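## Task

Using exactly three rods other than the purple one, lay a straight end-to-end line whose total length equals the purple rod (6 cm). Lengths by colour in cm: blue 1, magenta 2, grey 3, orange 4, lime 5, purple 6, red 7, green 8, pink 9, turquoise 10. The three rods must lie flat with their ends touching or nearly so. No second train may exist, and every rod outside the train must sit at least one rod-width away from it. The result must hold without the robot supporting it; finally open the grippers and move the arms away.

## Robot and tools

Robot: two six-joint UR-style arms, left_arm and right_arm, each ending in a parallel two-finger gripper (50 mm max opening) with a wrist camera. Joint order in every row and every result list: shoulder pan, shoulder lift, elbow, wrist 1, wrist 2, wrist 3. Stated joint ranges (rad): left_arm pan -3.142..3.142, elbow 0..3.142; right_arm pan 0..6.283, elbow -3.142..0; all other joints -6.283..6.283. Load limits: 142 N m for the first three joints, 26.6 N m for the wrists.

Frame: one shared scene frame, origin on the table top between the arms, +z up, +x out across the table, left_arm on the +y side. Bases: left_arm at (+0.004, +0.523, 0) m, right_arm at (+0.042, -0.417, 0) m, both nearly unrotated. The names left/right do not match image sides. end_effector_position is the point midway between the finger pads; fingertips extend 17.5 mm further along the gripper's +z. Fingers close along the gripper's x axis. A camera block protrudes about 9 cm toward the gripper's -y. Turning only wrist 3 swings the pad midpoint on a 25 mm circle.

Row format (used by execute_actions and move): one flat list of 18 numbers for both arms together, all in [-1, 1]: left_arm's 6 joint offsets, then its gripper position, force_limit, speed; then the same 9 for right_arm. Joint offsets are scaled so 1.0 equals 1.989 rad. They are offsets, not poses. Gripper position is an absolute opening: +1 fully open, about -0.65 pads meet, -1 means close until blocked (use -1 to grip). force_limit maps -1/0/+1 to roughly 20/102/185 N per pad (actual may be ~17% higher). speed maps -1/0/+1 to 20/85/150 mm/s. To leave a gripper unchanged, repeat its previous three numbers; 0 is a real command.

execute_actions(actions): a list of actions; each action is a list of up to 15 rows, one per 1/30 s control step, with the last row repeated to fill 15 steps (0.5 s per action). Joint offsets in every row are relative to the joint angles at the start of that action (for the first action, the angles last reported). An empty list just returns state and images. An action that pushes any joint more than 0.010 rad beyond its range is rejected for both arms; if the first action is malformed or fails that check, nothing in the call runs.

move(target, speed, blocking): target is one 18-number row; its offsets are taken from the most recent reported Joint positions, giving the goal angles. All joints interpolate together over 0.5 to 10 s; paths ignore obstacles and the other arm. speed is the peak rate in rad/s of the joint with the longest path, 0.01 to 2, default 0.5. Gripper numbers are applied at the start. blocking=false returns after 0.5 s while motion continues; call wait or stop before sending anything else. The result adds a move: line with the ending (done, off_target, moving, held, fault), limits=held or none, and the farthest-off joint per arm.

wait(seconds): 0 to 10, holds the last commands. stop(): brakes a running move; fingers are unaffected. zoom_image(camera, region): camera is cam_high (672x504), cam_left_wrist or cam_right_wrist (504x504); region [x0, y0, x1, y1] in pixels, at most 504 by 504. read_manual(section): licence text only. finished_scene(scene): integer 1 or 2, ends that scene irreversibly and reports success; then the next task arrives.

Results: per-arm gripper position (m) and quaternion wxyz plus velocities; Joint positions, Joint velocities and Joint targets (rad); gripper object_status (0 moving, 1 blocked while opening, 2 blocked while closing = holding, 3 reached commanded position or pads met = usually empty); position_measured counts, opening mm roughly (250 - counts) x 0.202; Wrist force and torque in the gripper's own axes (offset up to ~4 N, noise, saturates near 50 N). Step readings may show HELD for an arm; "joint command not followed" means a clearance check altered targets; "joint sent to its limit" means a joint was clipped at its end. Camera calibration is given per camera; a result lists changed values.

Limits and hazards: each step, joint targets stay within about 0.575 rad of measured angles and the gripper may not be commanded more than 100 mm from where it is, so large motions take several actions. Commands lag about 0.17 s. Arms are stiff: commanding even slightly into the table or a rod can trigger a fault. A fault (contact torque at a joint's limit, or 150 N external force) freezes that arm for 10 s. Holding loads heats motors; a MOTOR HOT warning appears at 70 °C and brakes engage at 85 °C. Do not let arms collide, do not knock rods off the table, avoid drops, slams and hard pushes. Random small tugs on held parts may occur.

Each tool is called after "Request:" as name(argument=value, ...) on one line, values as JSON.

## Session

I'll start by observing the scene.

Request:
execute_actions(actions=[])

Scene clock: 0.00 s.
left_arm: end_effector_position=(+0.5575, +0.3333, +0.1570) position_measured=3 object_status=3 end_effector_quat_wxyz=(+0.148, +0.919, +0.229, -0.283) end_effector_velocity=(-0.000, +0.000, -0.000) end_effector_angular_velocity=(+0.000, +0.001, +0.000) | right_arm: end_effector_position=(+0.2763, -0.2365, +0.2080) position_measured=3 object_status=3 end_effector_quat_wxyz=(+0.337, +0.660, +0.543, -0.396) end_effector_velocity=(-0.000, +0.000, -0.000) end_effector_angular_velocity=(-0.001, +0.001, +0.000)
Joint names: [shoulder pan, shoulder lift, elbow, wrist 1, wrist 2, wrist 3]
Joint positions: left_arm=[-0.392 -1.038  1.34  -1.519 -2.129  0.846] | right_arm=[ 4.306 -1.78  -1.771 -2.247  1.404  1.5  ]
Joint velocities: left_arm=[ 0.     0.     0.001  0.    -0.    -0.   ] | right_arm=[ 0.    -0.002  0.     0.     0.    -0.   ]
Motor temperatures (°C, as the motors report them): left_arm=[30 33 31 35 35 38] | right_arm=[33 30 34 35 36 37]
Wrist force (N, on the end effector, along its own x y z axes, offset not removed): no reading
Wrist torque (N m, same axes, about the end effector's origin, offset not removed): no reading
Joint targets: left_arm=[-0.392 -1.038 1.340 -1.519 -2.129 0.846] | right_arm=[4.306 -1.780 -1.771 -2.247 1.404 1.500]

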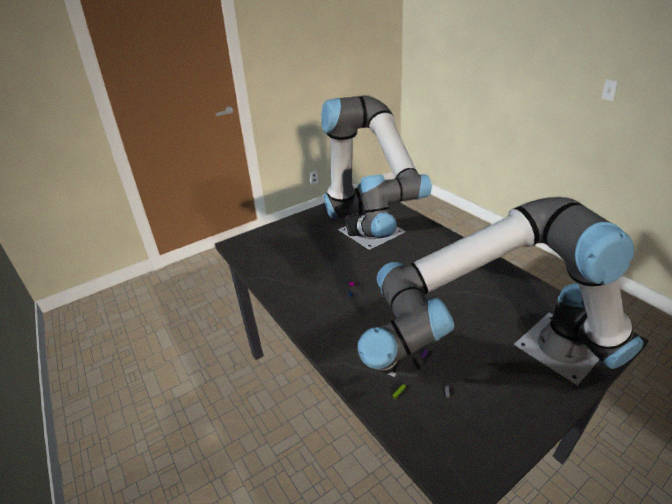

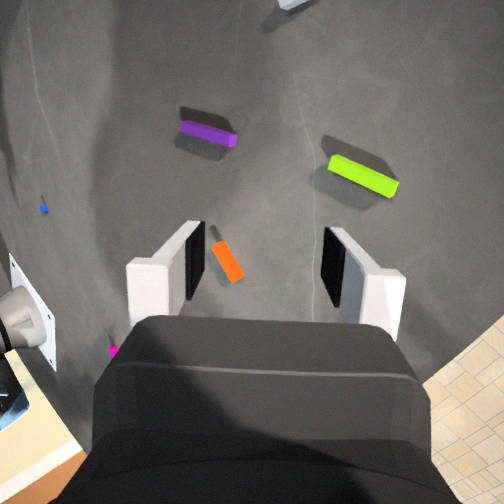

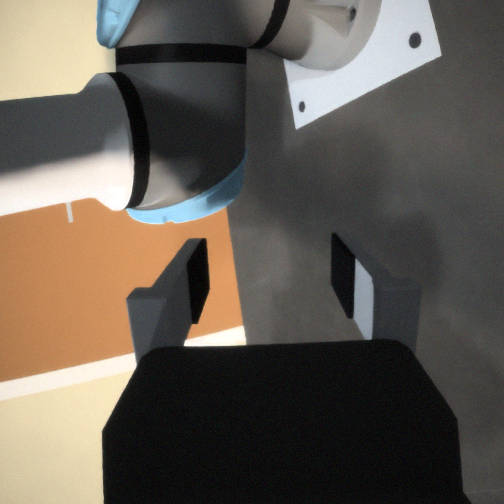

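Request:
zoom_image(camera="cam_high", region=[300, 250, 520, 420])

Request:
zoom_image(camera="cam_left_wrist", region=[0, 150, 250, 400])

Region (300, 250, 520, 420) of cam_high's 672x504 image, scaled by 2.291, with more detail than that image has; it fills the top 389 rows of this view, and the rest is white.

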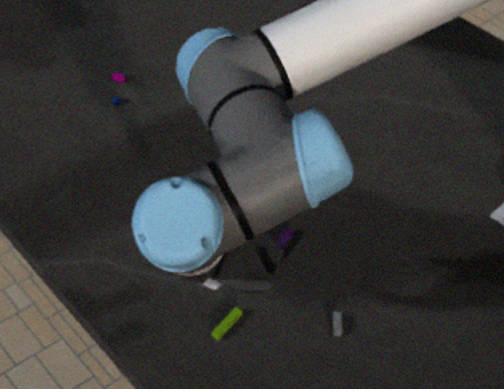

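Region (0, 150, 250, 400) of cam_left_wrist's 504x504 image, scaled by 2.016, with more detail than that image has.

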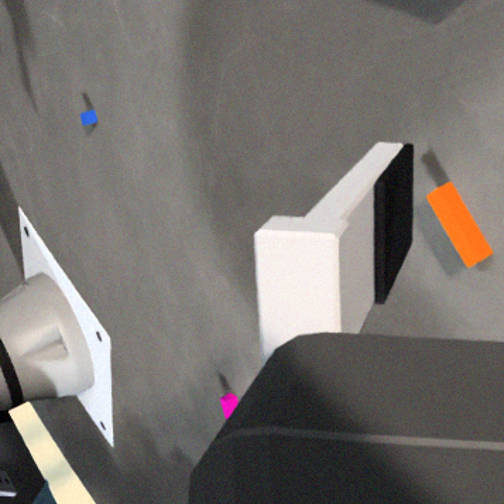

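Request:
move(target=[-0.1957,-0.3631,0.4615,-0.2764,0.2806,0.3806,1,-0.5,0,-0.1229,0.2344,-0.2271,0.5386,0.0839,0.0312,1,-0.5,0], speed=0.8)

Scene clock: 122.17 s.
left_arm: end_effector_position=(+0.3822, +0.3982, +0.1201) position_measured=3 object_status=3 end_effector_quat_wxyz=(+0.000, +0.929, -0.371, +0.000) end_effector_velocity=(-0.000, +0.001, -0.000) end_effector_angular_velocity=(+0.001, -0.002, -0.003) | right_arm: end_effector_position=(+0.3335, -0.1893, +0.1499) position_measured=3 object_status=3 end_effector_quat_wxyz=(+0.000, +0.885, +0.466, -0.000) end_effector_velocity=(-0.000, -0.000, -0.001) end_effector_angular_velocity=(+0.001, -0.001, +0.000)
Joint names: [shoulder pan, shoulder lift, elbow, wrist 1, wrist 2, wrist 3]
Joint positions: left_arm=[-0.781 -1.76   2.258 -2.069 -1.571  1.603] | right_arm=[ 4.062 -1.314 -2.223 -1.176  1.571  1.562]
Joint velocities: left_arm=[-0.001 -0.002  0.002 -0.001  0.002  0.002] | right_arm=[-0.     0.001 -0.003  0.003 -0.001 -0.   ]
Motor temperatures (°C, as the motors report them): left_arm=[30 34 31 35 35 38] | right_arm=[33 30 34 35 36 37]
Wrist force (N, on the end effector, along its own x y z axes, offset not removed): left_arm=[-0.1 0.8 0.7] | right_arm=[-1.8 2.0 2.1]
Wrist torque (N m, same axes, about the end effector's origin, offset not removed): left_arm=[0.16 0.23 0.11] | right_arm=[0.45 0.23 -0.23]
Joint targets: left_arm=[-0.781 -1.760 2.258 -2.069 -1.571 1.603] | right_arm=[4.062 -1.314 -2.223 -1.175 1.571 1.562]
move: done; limits=none; left_arm: farthest joint: the shoulder pan, 0.000 radians from its target (0.389 radians at the start); right_arm: farthest joint: the shoulder lift, 0.001 radians from its target (0.467 radians at the start)
camera_calibration (this result's frames):
cam_left_wrist: T_world_to_cam=[[0.734475, -0.676932, -0.0480551, 0.00698471], [-0.645987, -0.719084, 0.256163, 0.507709], [-0.207961, -0.157103, -0.965438, 0.410491], [0, 0, 0, 1]] pos_world=[0.408209, 0.434302, 0.266583]
cam_right_wrist: T_world_to_cam=[[0.606821, 0.794058, -0.0352149, -0.0381006], [0.772886, -0.579141, 0.259314, -0.404764], [0.185516, -0.184574, -0.965151, 0.197007], [0, 0, 0, 1]] pos_world=[0.299409, -0.167799, 0.293761]

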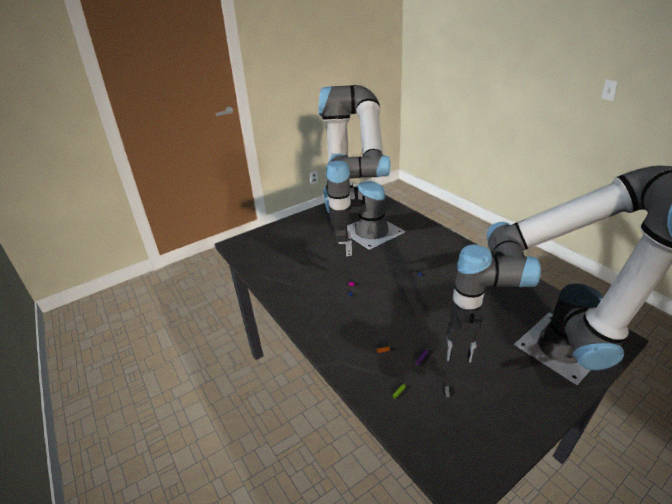

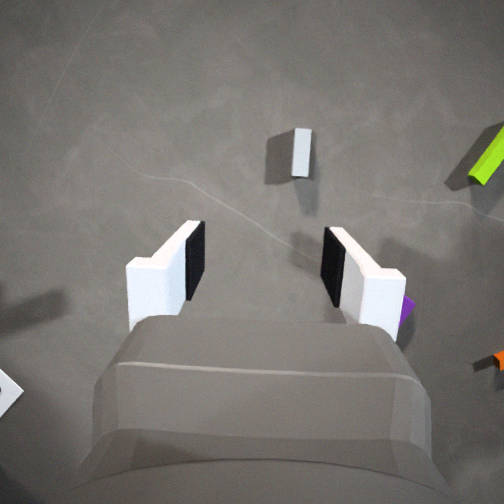

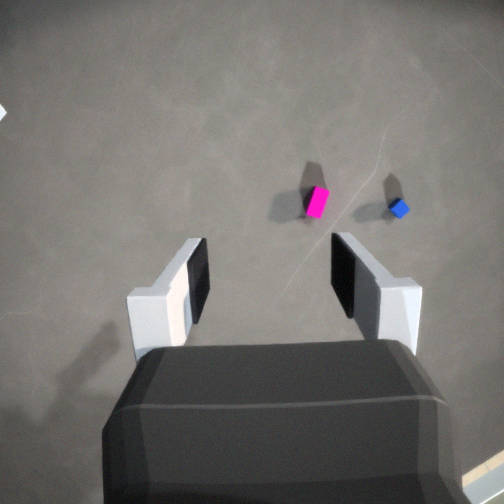

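Request:
zoom_image(camera="cam_left_wrist", region=[170, 110, 370, 310])

Request:
zoom_image(camera="cam_right_wrist", region=[180, 150, 430, 330])

Region (170, 110, 370, 310) of cam_left_wrist's 504x504 image, scaled by 2.520, with more detail than that image has.

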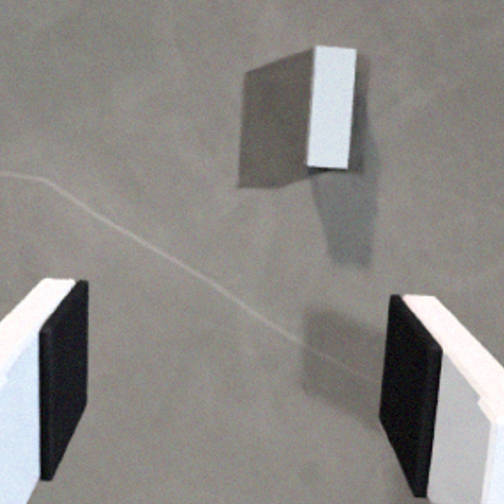

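Region (180, 150, 430, 330) of cam_right_wrist's 504x504 image, scaled by 2.016, with more detail than that image has; it fills the top 363 rows of this view, and the rest is white.

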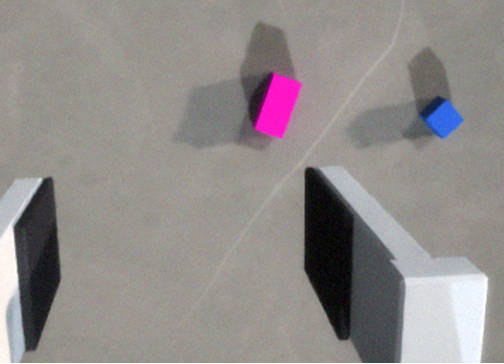

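Request:
move(target=[0.0433,0.1107,0.0114,-0.1220,0,0.0433,1,-0.5,0,0.0063,-0.1177,-0.0562,0.1742,0,0.1674,1,-0.5,0], speed=0.4)

Scene clock: 243.73 s.
left_arm: end_effector_position=(+0.4235, +0.4070, +0.0502) position_measured=3 object_status=3 end_effector_quat_wxyz=(+0.000, +0.929, -0.371, -0.000) end_effector_velocity=(+0.001, +0.000, -0.000) end_effector_angular_velocity=(+0.000, -0.001, +0.000) | right_arm: end_effector_position=(+0.3508, -0.1583, +0.0501) position_measured=3 object_status=3 end_effector_quat_wxyz=(-0.000, +0.948, +0.319, +0.000) end_effector_velocity=(+0.000, -0.000, -0.001) end_effector_angular_velocity=(-0.001, +0.001, -0.004)
Joint names: [shoulder pan, shoulder lift, elbow, wrist 1, wrist 2, wrist 3]
Joint positions: left_arm=[-0.695 -1.54   2.28  -2.311 -1.571  1.689] | right_arm=[ 4.074 -1.548 -2.334 -0.83   1.571  1.895]
Joint velocities: left_arm=[ 0.001  0.002 -0.001 -0.001  0.001  0.001] | right_arm=[-0.    -0.003 -0.001  0.003 -0.     0.004]
Motor temperatures (°C, as the motors report them): left_arm=[30 34 31 35 35 38] | right_arm=[33 30 34 35 36 37]
Wrist force (N, on the end effector, along its own x y z axes, offset not removed): left_arm=[0.7 0.7 3.6] | right_arm=[3.1 0.8 2.5]
Wrist torque (N m, same axes, about the end effector's origin, offset not removed): left_arm=[0.07 0.02 0.22] | right_arm=[0.38 -0.49 -0.16]
Joint targets: left_arm=[-0.695 -1.540 2.280 -2.311 -1.571 1.689] | right_arm=[4.074 -1.549 -2.334 -0.829 1.571 1.895]
move: done; limits=none; left_arm: farthest joint: the wrist 1, 0.001 radians from its target (0.243 radians at the start); right_arm: farthest joint: the shoulder pan, 0.000 radians from its target (0.013 radians at the start)
camera_calibration (this result's frames):
cam_left_wrist: T_world_to_cam=[[0.73447, -0.676928, -0.048183, -0.0207085], [-0.645965, -0.719107, 0.256153, 0.558666], [-0.208046, -0.157012, -0.965435, 0.352957], [0, 0, 0, 1]] pos_world=[0.44952, 0.443141, 0.196655]
cam_right_wrist: T_world_to_cam=[[0.825846, 0.562831, -0.0346466, -0.190183], [0.55132, -0.792998, 0.259232, -0.330412], [0.118429, -0.233187, -0.965193, 0.119048], [0, 0, 0, 1]] pos_world=[0.325126, -0.127215, 0.193969]

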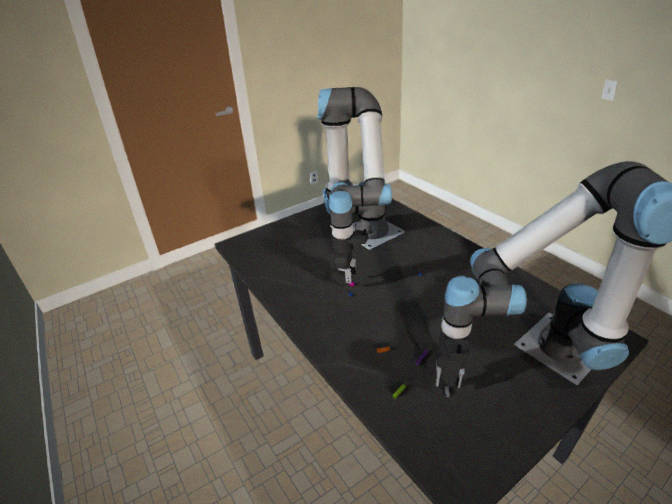

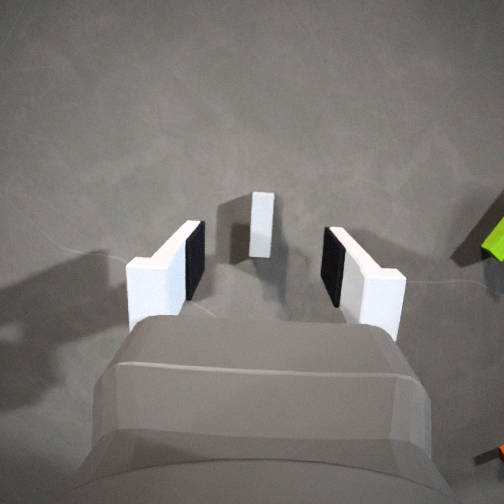

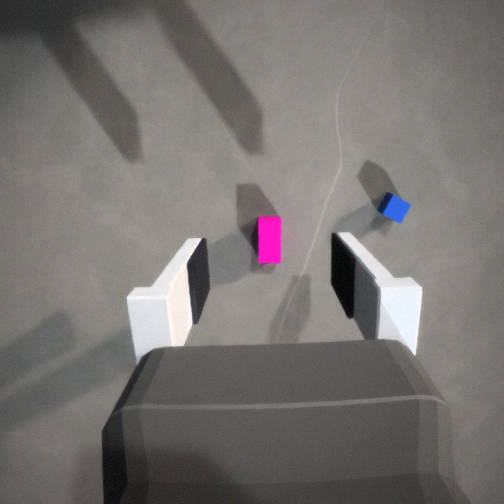

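Request:
zoom_image(camera="cam_right_wrist", region=[190, 180, 420, 330])

Request:
zoom_image(camera="cam_left_wrist", region=[180, 170, 350, 310])

Region (190, 180, 420, 330) of cam_right_wrist's 504x504 image, scaled by 2.191, with more detail than that image has; it fills the top 329 rows of this view, and the rest is white.

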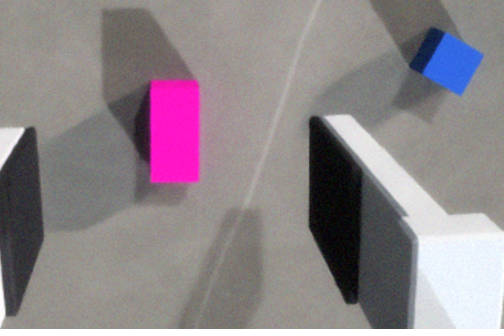

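Region (180, 170, 350, 310) of cam_left_wrist's 504x504 image, scaled by 2.965, with more detail than that image has; it fills the top 415 rows of this view, and the rest is white.

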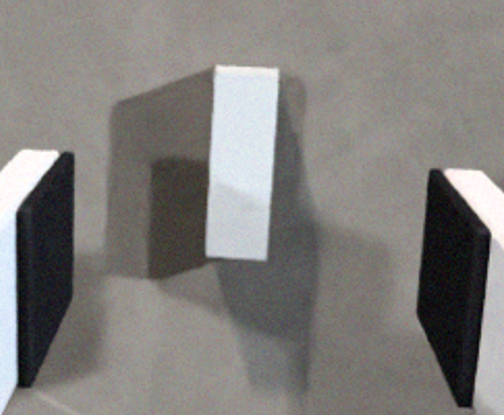

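Request:
move(target=[0,0.0327,0.0170,-0.0497,0,0,1,-0.5,0,-0.0025,-0.0294,-0.0157,0.0450,0,-0.0025,1,-0.5,0], speed=0.1)

Scene clock: 301.07 s.
left_arm: end_effector_position=(+0.4236, +0.4070, +0.0213) position_measured=3 object_status=3 end_effector_quat_wxyz=(+0.000, +0.929, -0.371, -0.000) end_effector_velocity=(-0.000, +0.001, -0.001) end_effector_angular_velocity=(+0.001, +0.000, +0.000) | right_arm: end_effector_position=(+0.3520, -0.1600, +0.0251) position_measured=3 object_status=3 end_effector_quat_wxyz=(+0.000, +0.948, +0.319, -0.000) end_effector_velocity=(-0.000, +0.000, -0.001) end_effector_angular_velocity=(-0.001, +0.001, -0.000)
Joint names: [shoulder pan, shoulder lift, elbow, wrist 1, wrist 2, wrist 3]
Joint positions: left_arm=[-0.695 -1.475  2.314 -2.41  -1.571  1.689] | right_arm=[ 4.069 -1.607 -2.365 -0.741  1.571  1.89 ]
Joint velocities: left_arm=[ 0.     0.001  0.001 -0.002  0.001  0.   ] | right_arm=[ 0.    -0.002 -0.001  0.002  0.001  0.001]
Motor temperatures (°C, as the motors report them): left_arm=[30 34 31 35 35 38] | right_arm=[33 30 34 35 36 37]
Wrist force (N, on the end effector, along its own x y z axes, offset not removed): left_arm=[-0.7 -0.4 2.7] | right_arm=[-0.7 2.3 -0.5]
Wrist torque (N m, same axes, about the end effector's origin, offset not removed): left_arm=[-0.01 0.27 0.06] | right_arm=[0.55 0.04 -0.16]
Joint targets: left_arm=[-0.695 -1.475 2.314 -2.410 -1.571 1.689] | right_arm=[4.069 -1.607 -2.366 -0.740 1.571 1.890]
move: done; limits=none; left_arm: farthest joint: the shoulder pan, 0.000 radians from its target (0.000 radians at the start); right_arm: farthest joint: the shoulder pan, 0.000 radians from its target (0.005 radians at the start)
camera_calibration (this result's frames):
cam_left_wrist: T_world_to_cam=[[0.734491, -0.676906, -0.0481746, -0.0221848], [-0.645945, -0.719125, 0.256152, 0.566094], [-0.208035, -0.157023, -0.965435, 0.325032], [0, 0, 0, 1]] pos_world=[0.449578, 0.443113, 0.167722]
cam_right_wrist: T_world_to_cam=[[0.825844, 0.562823, -0.0348068, -0.191046], [0.551336, -0.792951, 0.25934, -0.325906], [0.118363, -0.233365, -0.965159, 0.094422], [0, 0, 0, 1]] pos_world=[0.326282, -0.128868, 0.169003]

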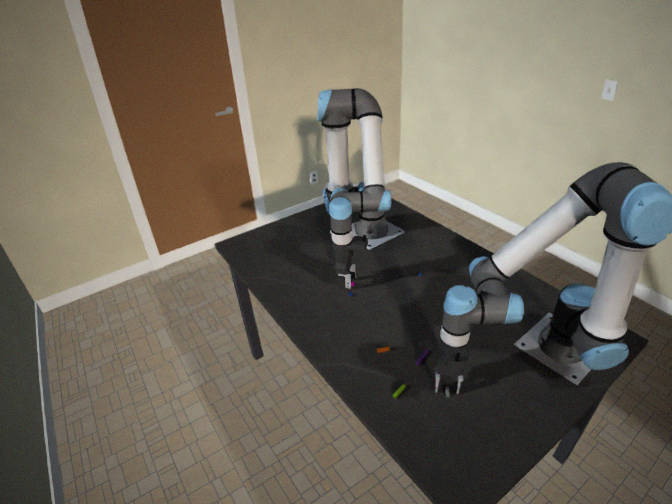

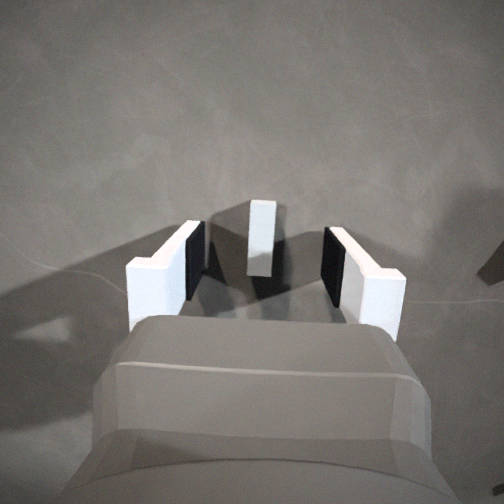

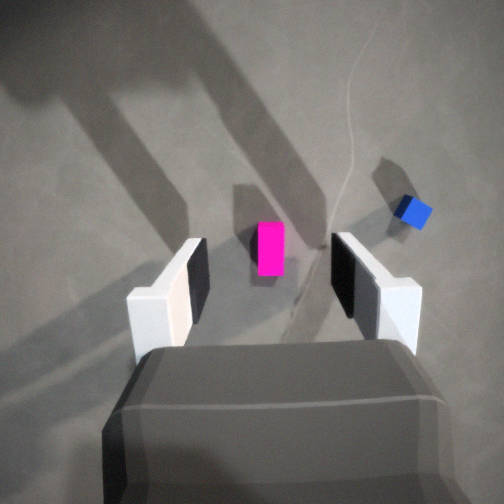

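Request:
move(target=[0,0,0,0,0,0,-1,-0.5,0,0,0,0,0,0,0,-1,-0.5,0])

Scene clock: 306.23 s.
left_arm: end_effector_position=(+0.4235, +0.4070, +0.0212) position_measured=206 object_status=2 end_effector_quat_wxyz=(+0.000, +0.929, -0.371, -0.000) end_effector_velocity=(-0.000, -0.001, -0.000) end_effector_angular_velocity=(-0.000, +0.001, -0.001) | right_arm: end_effector_position=(+0.3519, -0.1600, +0.0250) position_measured=208 object_status=2 end_effector_quat_wxyz=(+0.000, +0.948, +0.319, -0.000) end_effector_velocity=(-0.000, -0.001, -0.000) end_effector_angular_velocity=(-0.000, +0.000, -0.003)
Joint names: [shoulder pan, shoulder lift, elbow, wrist 1, wrist 2, wrist 3]
Joint positions: left_arm=[-0.695 -1.475  2.314 -2.41  -1.571  1.689] | right_arm=[ 4.069 -1.607 -2.366 -0.741  1.571  1.89 ]
Joint velocities: left_arm=[-0.001  0.    -0.     0.001 -0.001 -0.   ] | right_arm=[-0.001  0.001 -0.001 -0.    -0.     0.002]
Motor temperatures (°C, as the motors report them): left_arm=[30 34 31 35 35 38] | right_arm=[33 30 34 35 36 37]
Wrist force (N, on the end effector, along its own x y z axes, offset not removed): left_arm=[-0.5 -0.6 0.3] | right_arm=[-3.3 0.3 1.1]
Wrist torque (N m, same axes, about the end effector's origin, offset not removed): left_arm=[-0.05 0.01 0.28] | right_arm=[0.16 0.54 -0.06]
Joint targets: left_arm=[-0.695 -1.475 2.314 -2.410 -1.571 1.689] | right_arm=[4.069 -1.607 -2.365 -0.741 1.571 1.890]
move: done; limits=none; left_arm: farthest joint: the shoulder pan, 0.000 radians from its target (0.000 radians at the start); right_arm: farthest joint: the elbow, 0.001 radians from its target (0.001 radians at the start)
camera_calibration (this result's frames):
cam_left_wrist: T_world_to_cam=[[0.734463, -0.676923, -0.0483752, -0.0220974], [-0.645925, -0.719137, 0.25617, 0.566092], [-0.208195, -0.1569, -0.965421, 0.324964], [0, 0, 0, 1]] pos_world=[0.449539, 0.443127, 0.167642]
cam_right_wrist: T_world_to_cam=[[0.825838, 0.562819, -0.0350346, -0.190968], [0.551381, -0.792909, 0.259375, -0.325913], [0.118202, -0.233519, -0.965141, 0.0943614], [0, 0, 0, 1]] pos_world=[0.326257, -0.128903, 0.168915]

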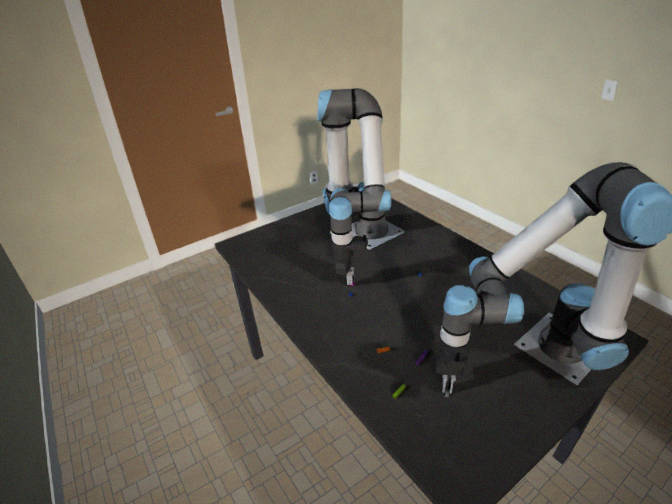

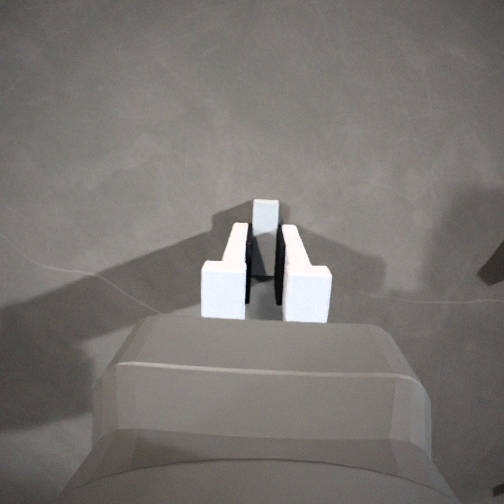

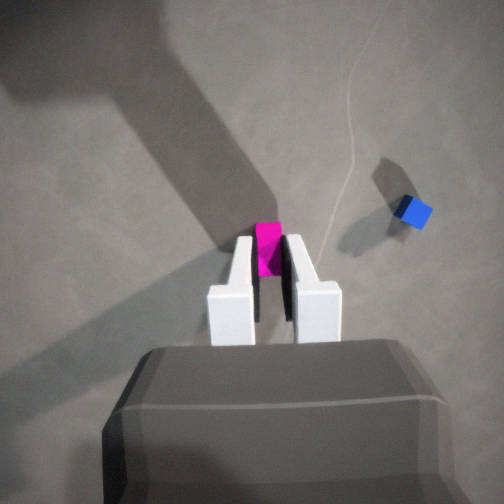

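Request:
zoom_image(camera="cam_right_wrist", region=[230, 170, 450, 300])

Region (230, 170, 450, 300) of cam_right_wrist's 504x504 image, scaled by 2.291, with more detail than that image has; it fills the top 298 rows of this view, and the rest is white.

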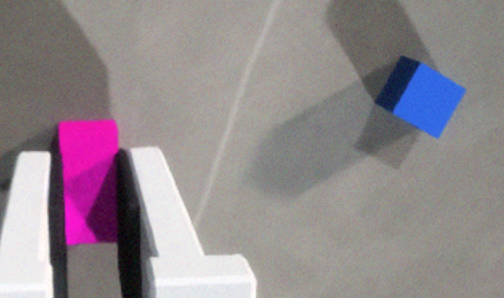

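Request:
move(target=[0,-0.0327,-0.0170,0.0497,0,0,-1,-0.5,0,0,0.0050,0.0023,-0.0073,0,0,-1,-0.5,0], speed=0.2)

Scene clock: 353.97 s.
left_arm: end_effector_position=(+0.4235, +0.4071, +0.0501) position_measured=206 object_status=2 end_effector_quat_wxyz=(+0.000, +0.929, -0.371, -0.000) end_effector_velocity=(+0.000, -0.000, +0.001) end_effector_angular_velocity=(-0.001, -0.000, +0.000) | right_arm: end_effector_position=(+0.3519, -0.1601, +0.0290) position_measured=208 object_status=2 end_effector_quat_wxyz=(+0.000, +0.948, +0.319, -0.000) end_effector_velocity=(+0.000, +0.001, +0.001) end_effector_angular_velocity=(+0.001, -0.001, +0.000)
Joint names: [shoulder pan, shoulder lift, elbow, wrist 1, wrist 2, wrist 3]
Joint positions: left_arm=[-0.695 -1.54   2.28  -2.311 -1.571  1.689] | right_arm=[ 4.069 -1.597 -2.361 -0.755  1.571  1.89 ]
Joint velocities: left_arm=[-0.    -0.001 -0.001  0.002 -0.    -0.   ] | right_arm=[ 0.001  0.001  0.001 -0.     0.     0.001]
Motor temperatures (°C, as the motors report them): left_arm=[30 34 31 35 35 38] | right_arm=[33 30 34 35 36 37]
Wrist force (N, on the end effector, along its own x y z axes, offset not removed): left_arm=[2.5 0.1 -3.1] | right_arm=[-1.5 1.7 -0.7]
Wrist torque (N m, same axes, about the end effector's origin, offset not removed): left_arm=[0.03 -0.37 0.23] | right_arm=[0.31 0.06 -0.13]
Joint targets: left_arm=[-0.695 -1.540 2.280 -2.311 -1.571 1.689] | right_arm=[4.069 -1.597 -2.361 -0.755 1.571 1.890]
move: done; limits=none; left_arm: farthest joint: the shoulder pan, 0.000 radians from its target (0.000 radians at the start); right_arm: farthest joint: the wrist 1, 0.001 radians from its target (0.015 radians at the start)
camera_calibration (this result's frames):
cam_left_wrist: T_world_to_cam=[[0.734483, -0.6769, -0.0483864, -0.0206444], [-0.645901, -0.719158, 0.256171, 0.558686], [-0.208199, -0.1569, -0.96542, 0.352891], [0, 0, 0, 1]] pos_world=[0.44949, 0.443178, 0.19657]
cam_right_wrist: T_world_to_cam=[[0.825839, 0.562817, -0.0350182, -0.19079], [0.55137, -0.792902, 0.259418, -0.326971], [0.118239, -0.233545, -0.96513, 0.0981823], [0, 0, 0, 1]] pos_world=[0.326235, -0.128946, 0.1729]

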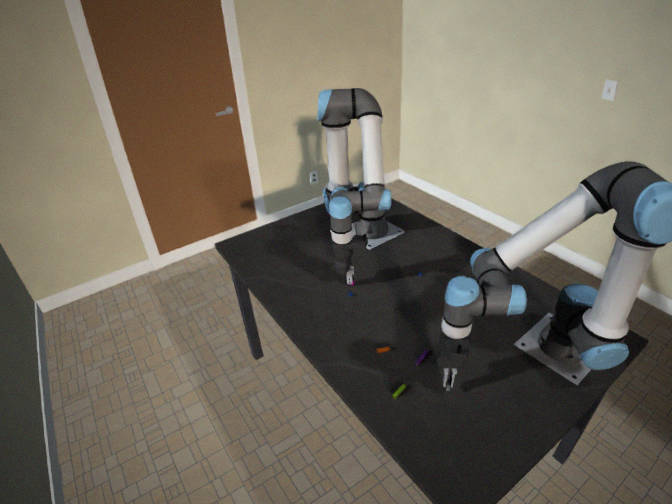

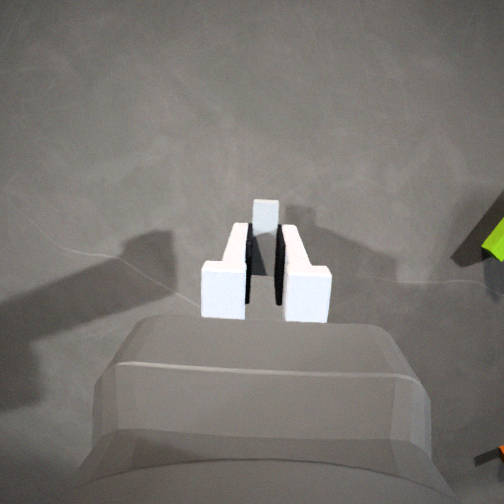

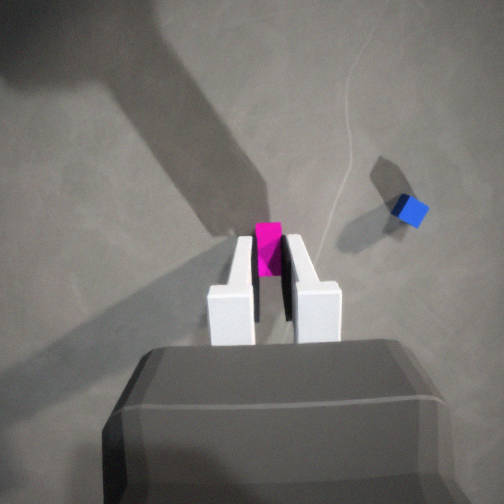

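Request:
move(target=[-0.1875,0.0402,-0.1094,0.0692,0,0.9202,-1,-0.5,0,-0.0191,-0.0394,0.0435,-0.0040,0,0.2172,-1,-0.5,0], speed=1.0)

Scene clock: 370.80 s.
left_arm: end_effector_position=(+0.3699, +0.1699, +0.0899) position_measured=206 object_status=2 end_effector_quat_wxyz=(-0.000, -0.090, +0.996, -0.000) end_effector_velocity=(-0.000, -0.001, +0.000) end_effector_angular_velocity=(+0.000, -0.000, -0.004) | right_arm: end_effector_position=(+0.3925, -0.1393, +0.0290) position_measured=208 object_status=2 end_effector_quat_wxyz=(+0.000, +0.996, +0.090, -0.000) end_effector_velocity=(+0.001, +0.001, +0.000) end_effector_angular_velocity=(+0.001, -0.001, -0.001)
Joint names: [shoulder pan, shoulder lift, elbow, wrist 1, wrist 2, wrist 3]
Joint positions: left_arm=[-1.068 -1.46   2.063 -2.174 -1.571  3.519] | right_arm=[ 4.031 -1.675 -2.274 -0.763  1.571  2.322]
Joint velocities: left_arm=[-0.001  0.    -0.001  0.     0.     0.003] | right_arm=[ 0.001 -0.001  0.002  0.    -0.     0.001]
Motor temperatures (°C, as the motors report them): left_arm=[30 34 31 35 35 38] | right_arm=[33 30 34 35 36 37]
Wrist force (N, on the end effector, along its own x y z axes, offset not removed): left_arm=[0.1 1.4 1.5] | right_arm=[-2.0 1.6 1.7]
Wrist torque (N m, same axes, about the end effector's origin, offset not removed): left_arm=[0.39 -0.08 0.14] | right_arm=[0.33 0.45 -0.14]
Joint targets: left_arm=[-1.068 -1.460 2.063 -2.173 -1.571 3.519] | right_arm=[4.031 -1.675 -2.274 -0.763 1.571 2.322]
move: done; limits=none; left_arm: farthest joint: the shoulder pan, 0.000 radians from its target (0.373 radians at the start); right_arm: farthest joint: the shoulder pan, 0.000 radians from its target (0.038 radians at the start)
camera_calibration (this result's frames):
cam_left_wrist: T_world_to_cam=[[-0.980008, -0.193157, -0.0476935, 0.41203], [-0.198913, 0.946157, 0.255383, -0.104899], [-0.00420337, 0.259764, -0.965663, 0.196747], [0, 0, 0, 1]] pos_world=[0.383754, 0.127729, 0.236432]
cam_right_wrist: T_world_to_cam=[[0.991169, 0.127947, -0.0348485, -0.361539], [0.132607, -0.956628, 0.259379, -0.191374], [-0.00015039, -0.26171, -0.965147, 0.140822], [0, 0, 0, 1]] pos_world=[0.383745, -0.0999618, 0.172954]

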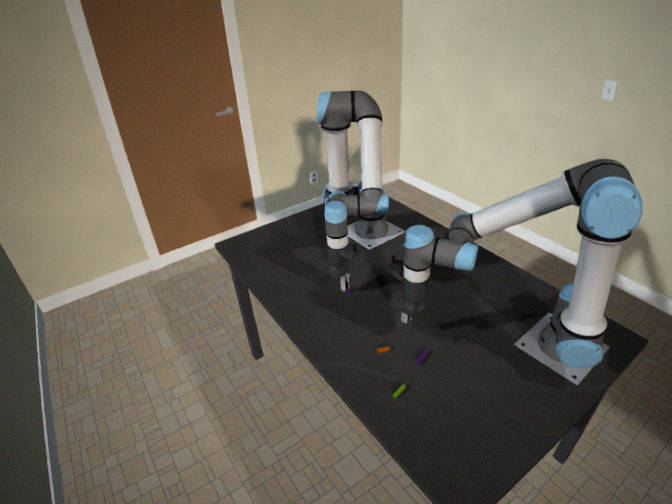

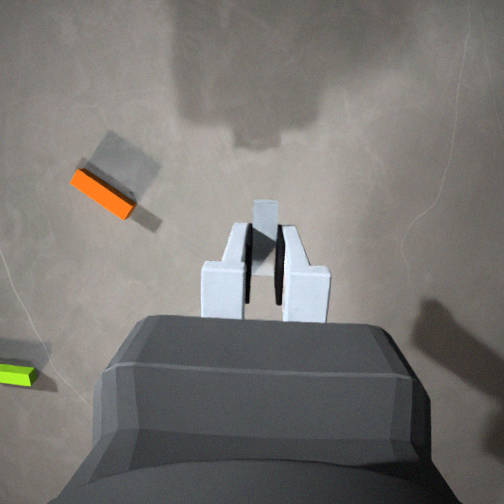

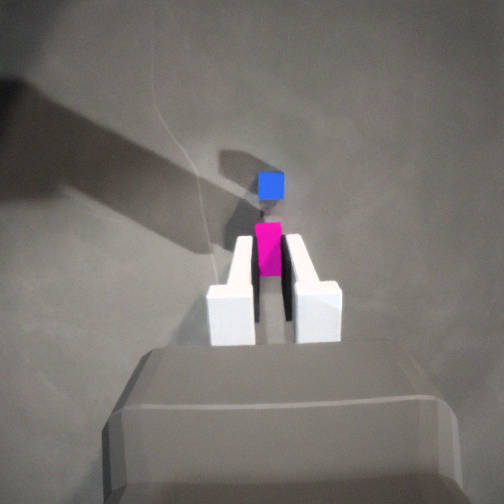

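Request:
zoom_image(camera="cam_right_wrist", region=[215, 160, 335, 290])

Region (215, 160, 335, 290) of cam_right_wrist's 504x504 image, scaled by 3.877, with more detail than that image has; it fills the left 465 columns of this view, and the rest is white.

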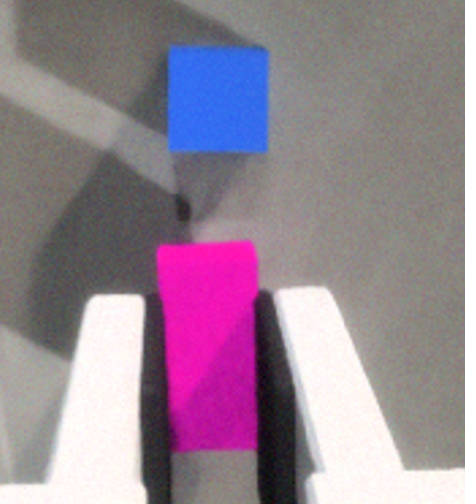

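Request:
move(target=[0,0,0,0,0,0,-1,-0.5,0,0.0077,-0.0076,0.0024,0.0052,0,0.0303,-1,-0.5,0], speed=0.08)

Request:
zoom_image(camera="cam_right_wrist", region=[215, 160, 335, 290])

Scene clock: 408.37 s.
left_arm: end_effector_position=(+0.3699, +0.1699, +0.0899) position_measured=206 object_status=2 end_effector_quat_wxyz=(-0.000, -0.090, +0.996, -0.000) end_effector_velocity=(-0.000, -0.000, +0.000) end_effector_angular_velocity=(+0.000, +0.000, -0.001) | right_arm: end_effector_position=(+0.3918, -0.1310, +0.0256) position_measured=208 object_status=2 end_effector_quat_wxyz=(+0.000, +0.998, +0.068, -0.000) end_effector_velocity=(+0.000, +0.001, +0.000) end_effector_angular_velocity=(+0.001, -0.001, -0.002)
Joint names: [shoulder pan, shoulder lift, elbow, wrist 1, wrist 2, wrist 3]
Joint positions: left_arm=[-1.068 -1.46   2.063 -2.173 -1.571  3.519] | right_arm=[ 4.046 -1.69  -2.27  -0.753  1.571  2.382]
Joint velocities: left_arm=[-0.001 -0.001 -0.     0.001 -0.     0.   ] | right_arm=[ 0.    -0.     0.001  0.    -0.     0.003]
Motor temperatures (°C, as the motors report them): left_arm=[30 34 31 35 35 38] | right_arm=[33 30 34 35 36 37]
Wrist force (N, on the end effector, along its own x y z axes, offset not removed): left_arm=[-0.5 1.1 -1.0] | right_arm=[1.1 1.8 0.4]
Wrist torque (N m, same axes, about the end effector's origin, offset not removed): left_arm=[0.15 0.03 0.24] | right_arm=[0.60 -0.34 -0.20]
Joint targets: left_arm=[-1.068 -1.460 2.063 -2.174 -1.571 3.519] | right_arm=[4.046 -1.690 -2.270 -0.753 1.571 2.382]
move: done; limits=none; left_arm: farthest joint: the wrist 1, 0.001 radians from its target (0.001 radians at the start); right_arm: farthest joint: the wrist 3, 0.001 radians from its target (0.061 radians at the start)
camera_calibration (this result's frames):
cam_left_wrist: T_world_to_cam=[[-0.980022, -0.193086, -0.047694, 0.411999], [-0.198845, 0.946172, 0.255381, -0.104897], [-0.00418386, 0.259763, -0.965663, 0.196758], [0, 0, 0, 1]] pos_world=[0.383733, 0.127692, 0.23644]
cam_right_wrist: T_world_to_cam=[[0.995897, 0.0835326, -0.0348086, -0.369619], [0.0897221, -0.961588, 0.259419, -0.166266], [-0.0118016, -0.261478, -0.965137, 0.144228], [0, 0, 0, 1]] pos_world=[0.384722, -0.0912921, 0.169467]

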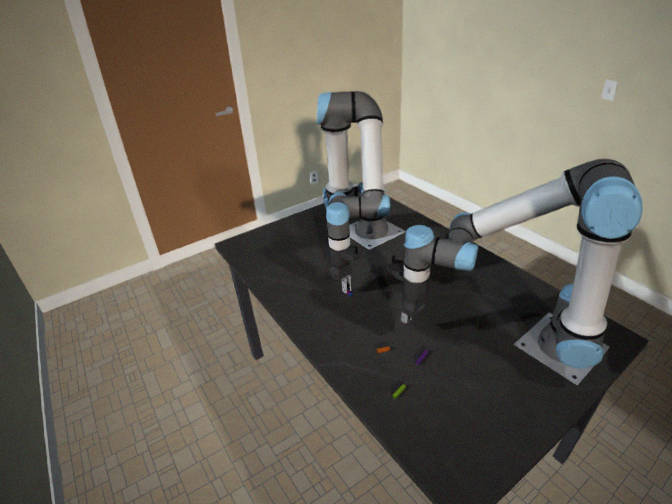

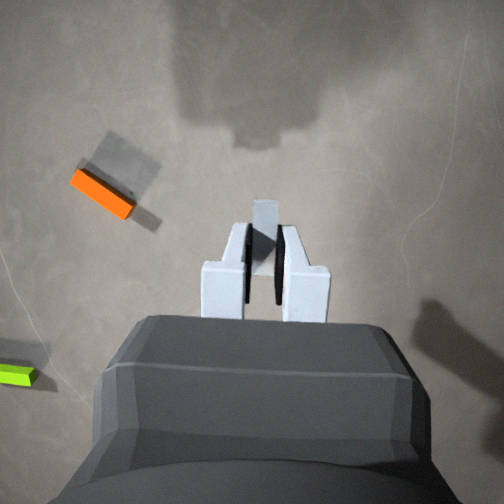

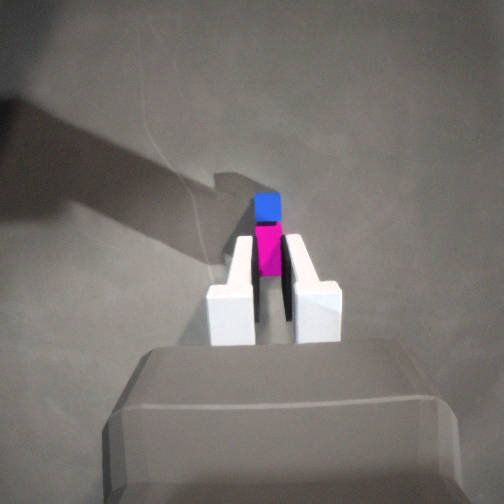

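Region (215, 160, 335, 290) of cam_right_wrist's 504x504 image, scaled by 3.877, with more detail than that image has; it fills the left 465 columns of this view, and the rest is white.

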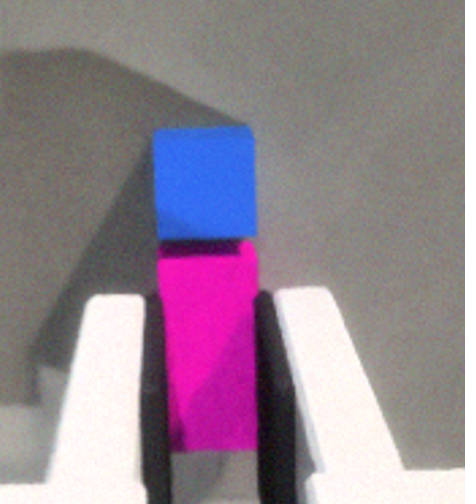

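Request:
execute_actions(actions=[[[0,0,0,0,0,0,-1,-0.5,0,0.0015,-0.0010,0.0011,-0.0002,0,0.0015,-1,-0.5,0]],[[0,0,0,0,0,0,-1,-0.5,0,0,0,0,0,0,0,-1,-0.5,0],[0,0,0,0,0,0,-1,-0.5,0,0,0,0,0,0,0,-1,-0.5,0],[0,0,0,0,0,0,-1,-0.5,0,0,0,0,0,0,0,-1,-0.5,0],[0,0,0,0,0,0,-1,-0.5,0,0,0,0,0,0,0,0.3,-0.5,-0.3]]])

Request:
zoom_image(camera="cam_right_wrist", region=[215, 160, 335, 290])

Scene clock: 425.00 s.
left_arm: end_effector_position=(+0.3699, +0.1699, +0.0899) position_measured=206 object_status=2 end_effector_quat_wxyz=(-0.000, -0.090, +0.996, -0.000) end_effector_velocity=(-0.000, -0.000, -0.000) end_effector_angular_velocity=(+0.000, -0.000, -0.000) | right_arm: end_effector_position=(+0.3915, -0.1293, +0.0255) position_measured=107 object_status=0 end_effector_quat_wxyz=(+0.000, +0.998, +0.068, -0.000) end_effector_velocity=(+0.000, +0.000, +0.000) end_effector_angular_velocity=(+0.000, -0.000, -0.000)
Joint names: [shoulder pan, shoulder lift, elbow, wrist 1, wrist 2, wrist 3]
Joint positions: left_arm=[-1.068 -1.46   2.063 -2.174 -1.571  3.519] | right_arm=[ 4.049 -1.692 -2.268 -0.753  1.571  2.385]
Joint velocities: left_arm=[-0.  0.  0.  0.  0. -0.] | right_arm=[ 0.    -0.     0.001 -0.     0.     0.   ]
Motor temperatures (°C, as the motors report them): left_arm=[30 34 31 35 35 38] | right_arm=[33 30 34 35 36 37]
Wrist force (N, on the end effector, along its own x y z axes, offset not removed): left_arm=[0.8 -4.0 -0.1] | right_arm=[-4.0 -0.4 1.5]
Wrist torque (N m, same axes, about the end effector's origin, offset not removed): left_arm=[-0.66 -0.09 -0.03] | right_arm=[0.07 0.75 -0.08]
Joint targets: left_arm=[-1.068 -1.460 2.063 -2.174 -1.571 3.519] | right_arm=[4.049 -1.692 -2.268 -0.753 1.571 2.384]
Step readings (joint positions; steps 1 to 15: 1st action; 16 to 30: 2nd action):
0: left_arm=[-1.068 -1.460 2.063 -2.174 -1.571 3.519] | right_arm=[4.046 -1.690 -2.270 -0.753 1.571 2.382]
1: left_arm=[-1.068 -1.460 2.063 -2.174 -1.571 3.519] | right_arm=[4.047 -1.690 -2.270 -0.753 1.571 2.382]
2: left_arm=[-1.068 -1.460 2.063 -2.174 -1.571 3.519] | right_arm=[4.047 -1.691 -2.269 -0.753 1.571 2.382]
4: left_arm=[-1.068 -1.460 2.063 -2.174 -1.571 3.519] | right_arm=[4.048 -1.691 -2.269 -0.753 1.571 2.383]
8: left_arm=[-1.068 -1.460 2.063 -2.174 -1.571 3.519] | right_arm=[4.049 -1.692 -2.268 -0.753 1.571 2.384]
15: left_arm=[-1.068 -1.460 2.063 -2.174 -1.571 3.519] | right_arm=[4.049 -1.692 -2.268 -0.753 1.571 2.384]
16: left_arm=[-1.068 -1.460 2.063 -2.174 -1.571 3.519] | right_arm=[4.049 -1.692 -2.268 -0.753 1.571 2.384]
17: left_arm=[-1.068 -1.460 2.063 -2.174 -1.571 3.519] | right_arm=[4.049 -1.692 -2.268 -0.753 1.571 2.385]
19: left_arm=[-1.068 -1.460 2.063 -2.174 -1.571 3.519] | right_arm=[4.049 -1.692 -2.268 -0.753 1.571 2.385]
23: left_arm=[-1.068 -1.460 2.063 -2.174 -1.571 3.519] | right_arm=[4.049 -1.692 -2.268 -0.753 1.571 2.385]
30: Joint positions above
camera_calibration (this result's frames):
cam_left_wrist: T_world_to_cam=[[-0.980008, -0.193157, -0.0476877, 0.412029], [-0.198912, 0.946153, 0.255398, -0.104899], [-0.00421183, 0.259777, -0.965659, 0.19674], [0, 0, 0, 1]] pos_world=[0.383754, 0.127728, 0.236423]
cam_right_wrist: T_world_to_cam=[[0.995892, 0.083523, -0.0349714, -0.369464], [0.0897568, -0.961555, 0.259531, -0.164588], [-0.0119502, -0.261603, -0.965101, 0.144646], [0, 0, 0, 1]] pos_world=[0.384448, -0.0895618, 0.169393]

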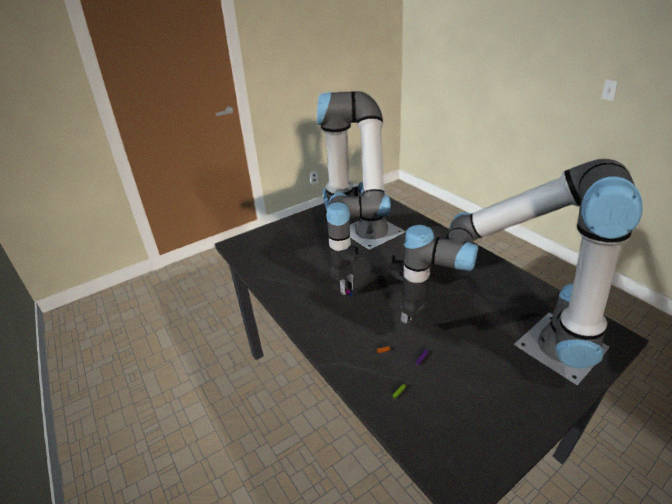

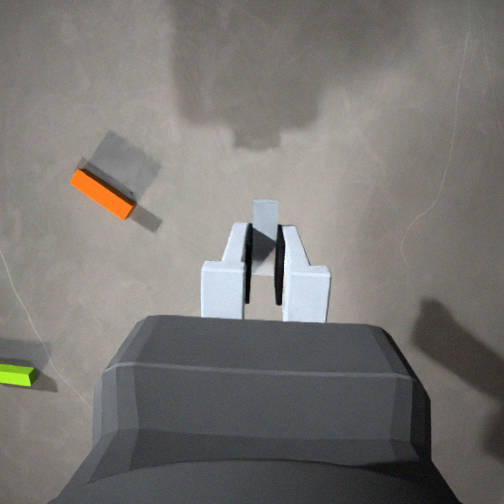

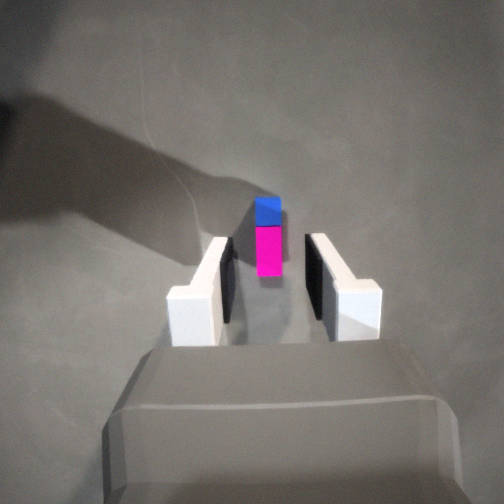

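Region (215, 160, 335, 290) of cam_right_wrist's 504x504 image, scaled by 3.877, with more detail than that image has; it fills the left 465 columns of this view, and the rest is white.

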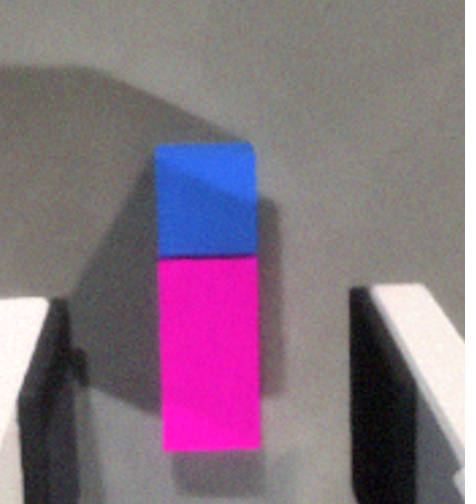

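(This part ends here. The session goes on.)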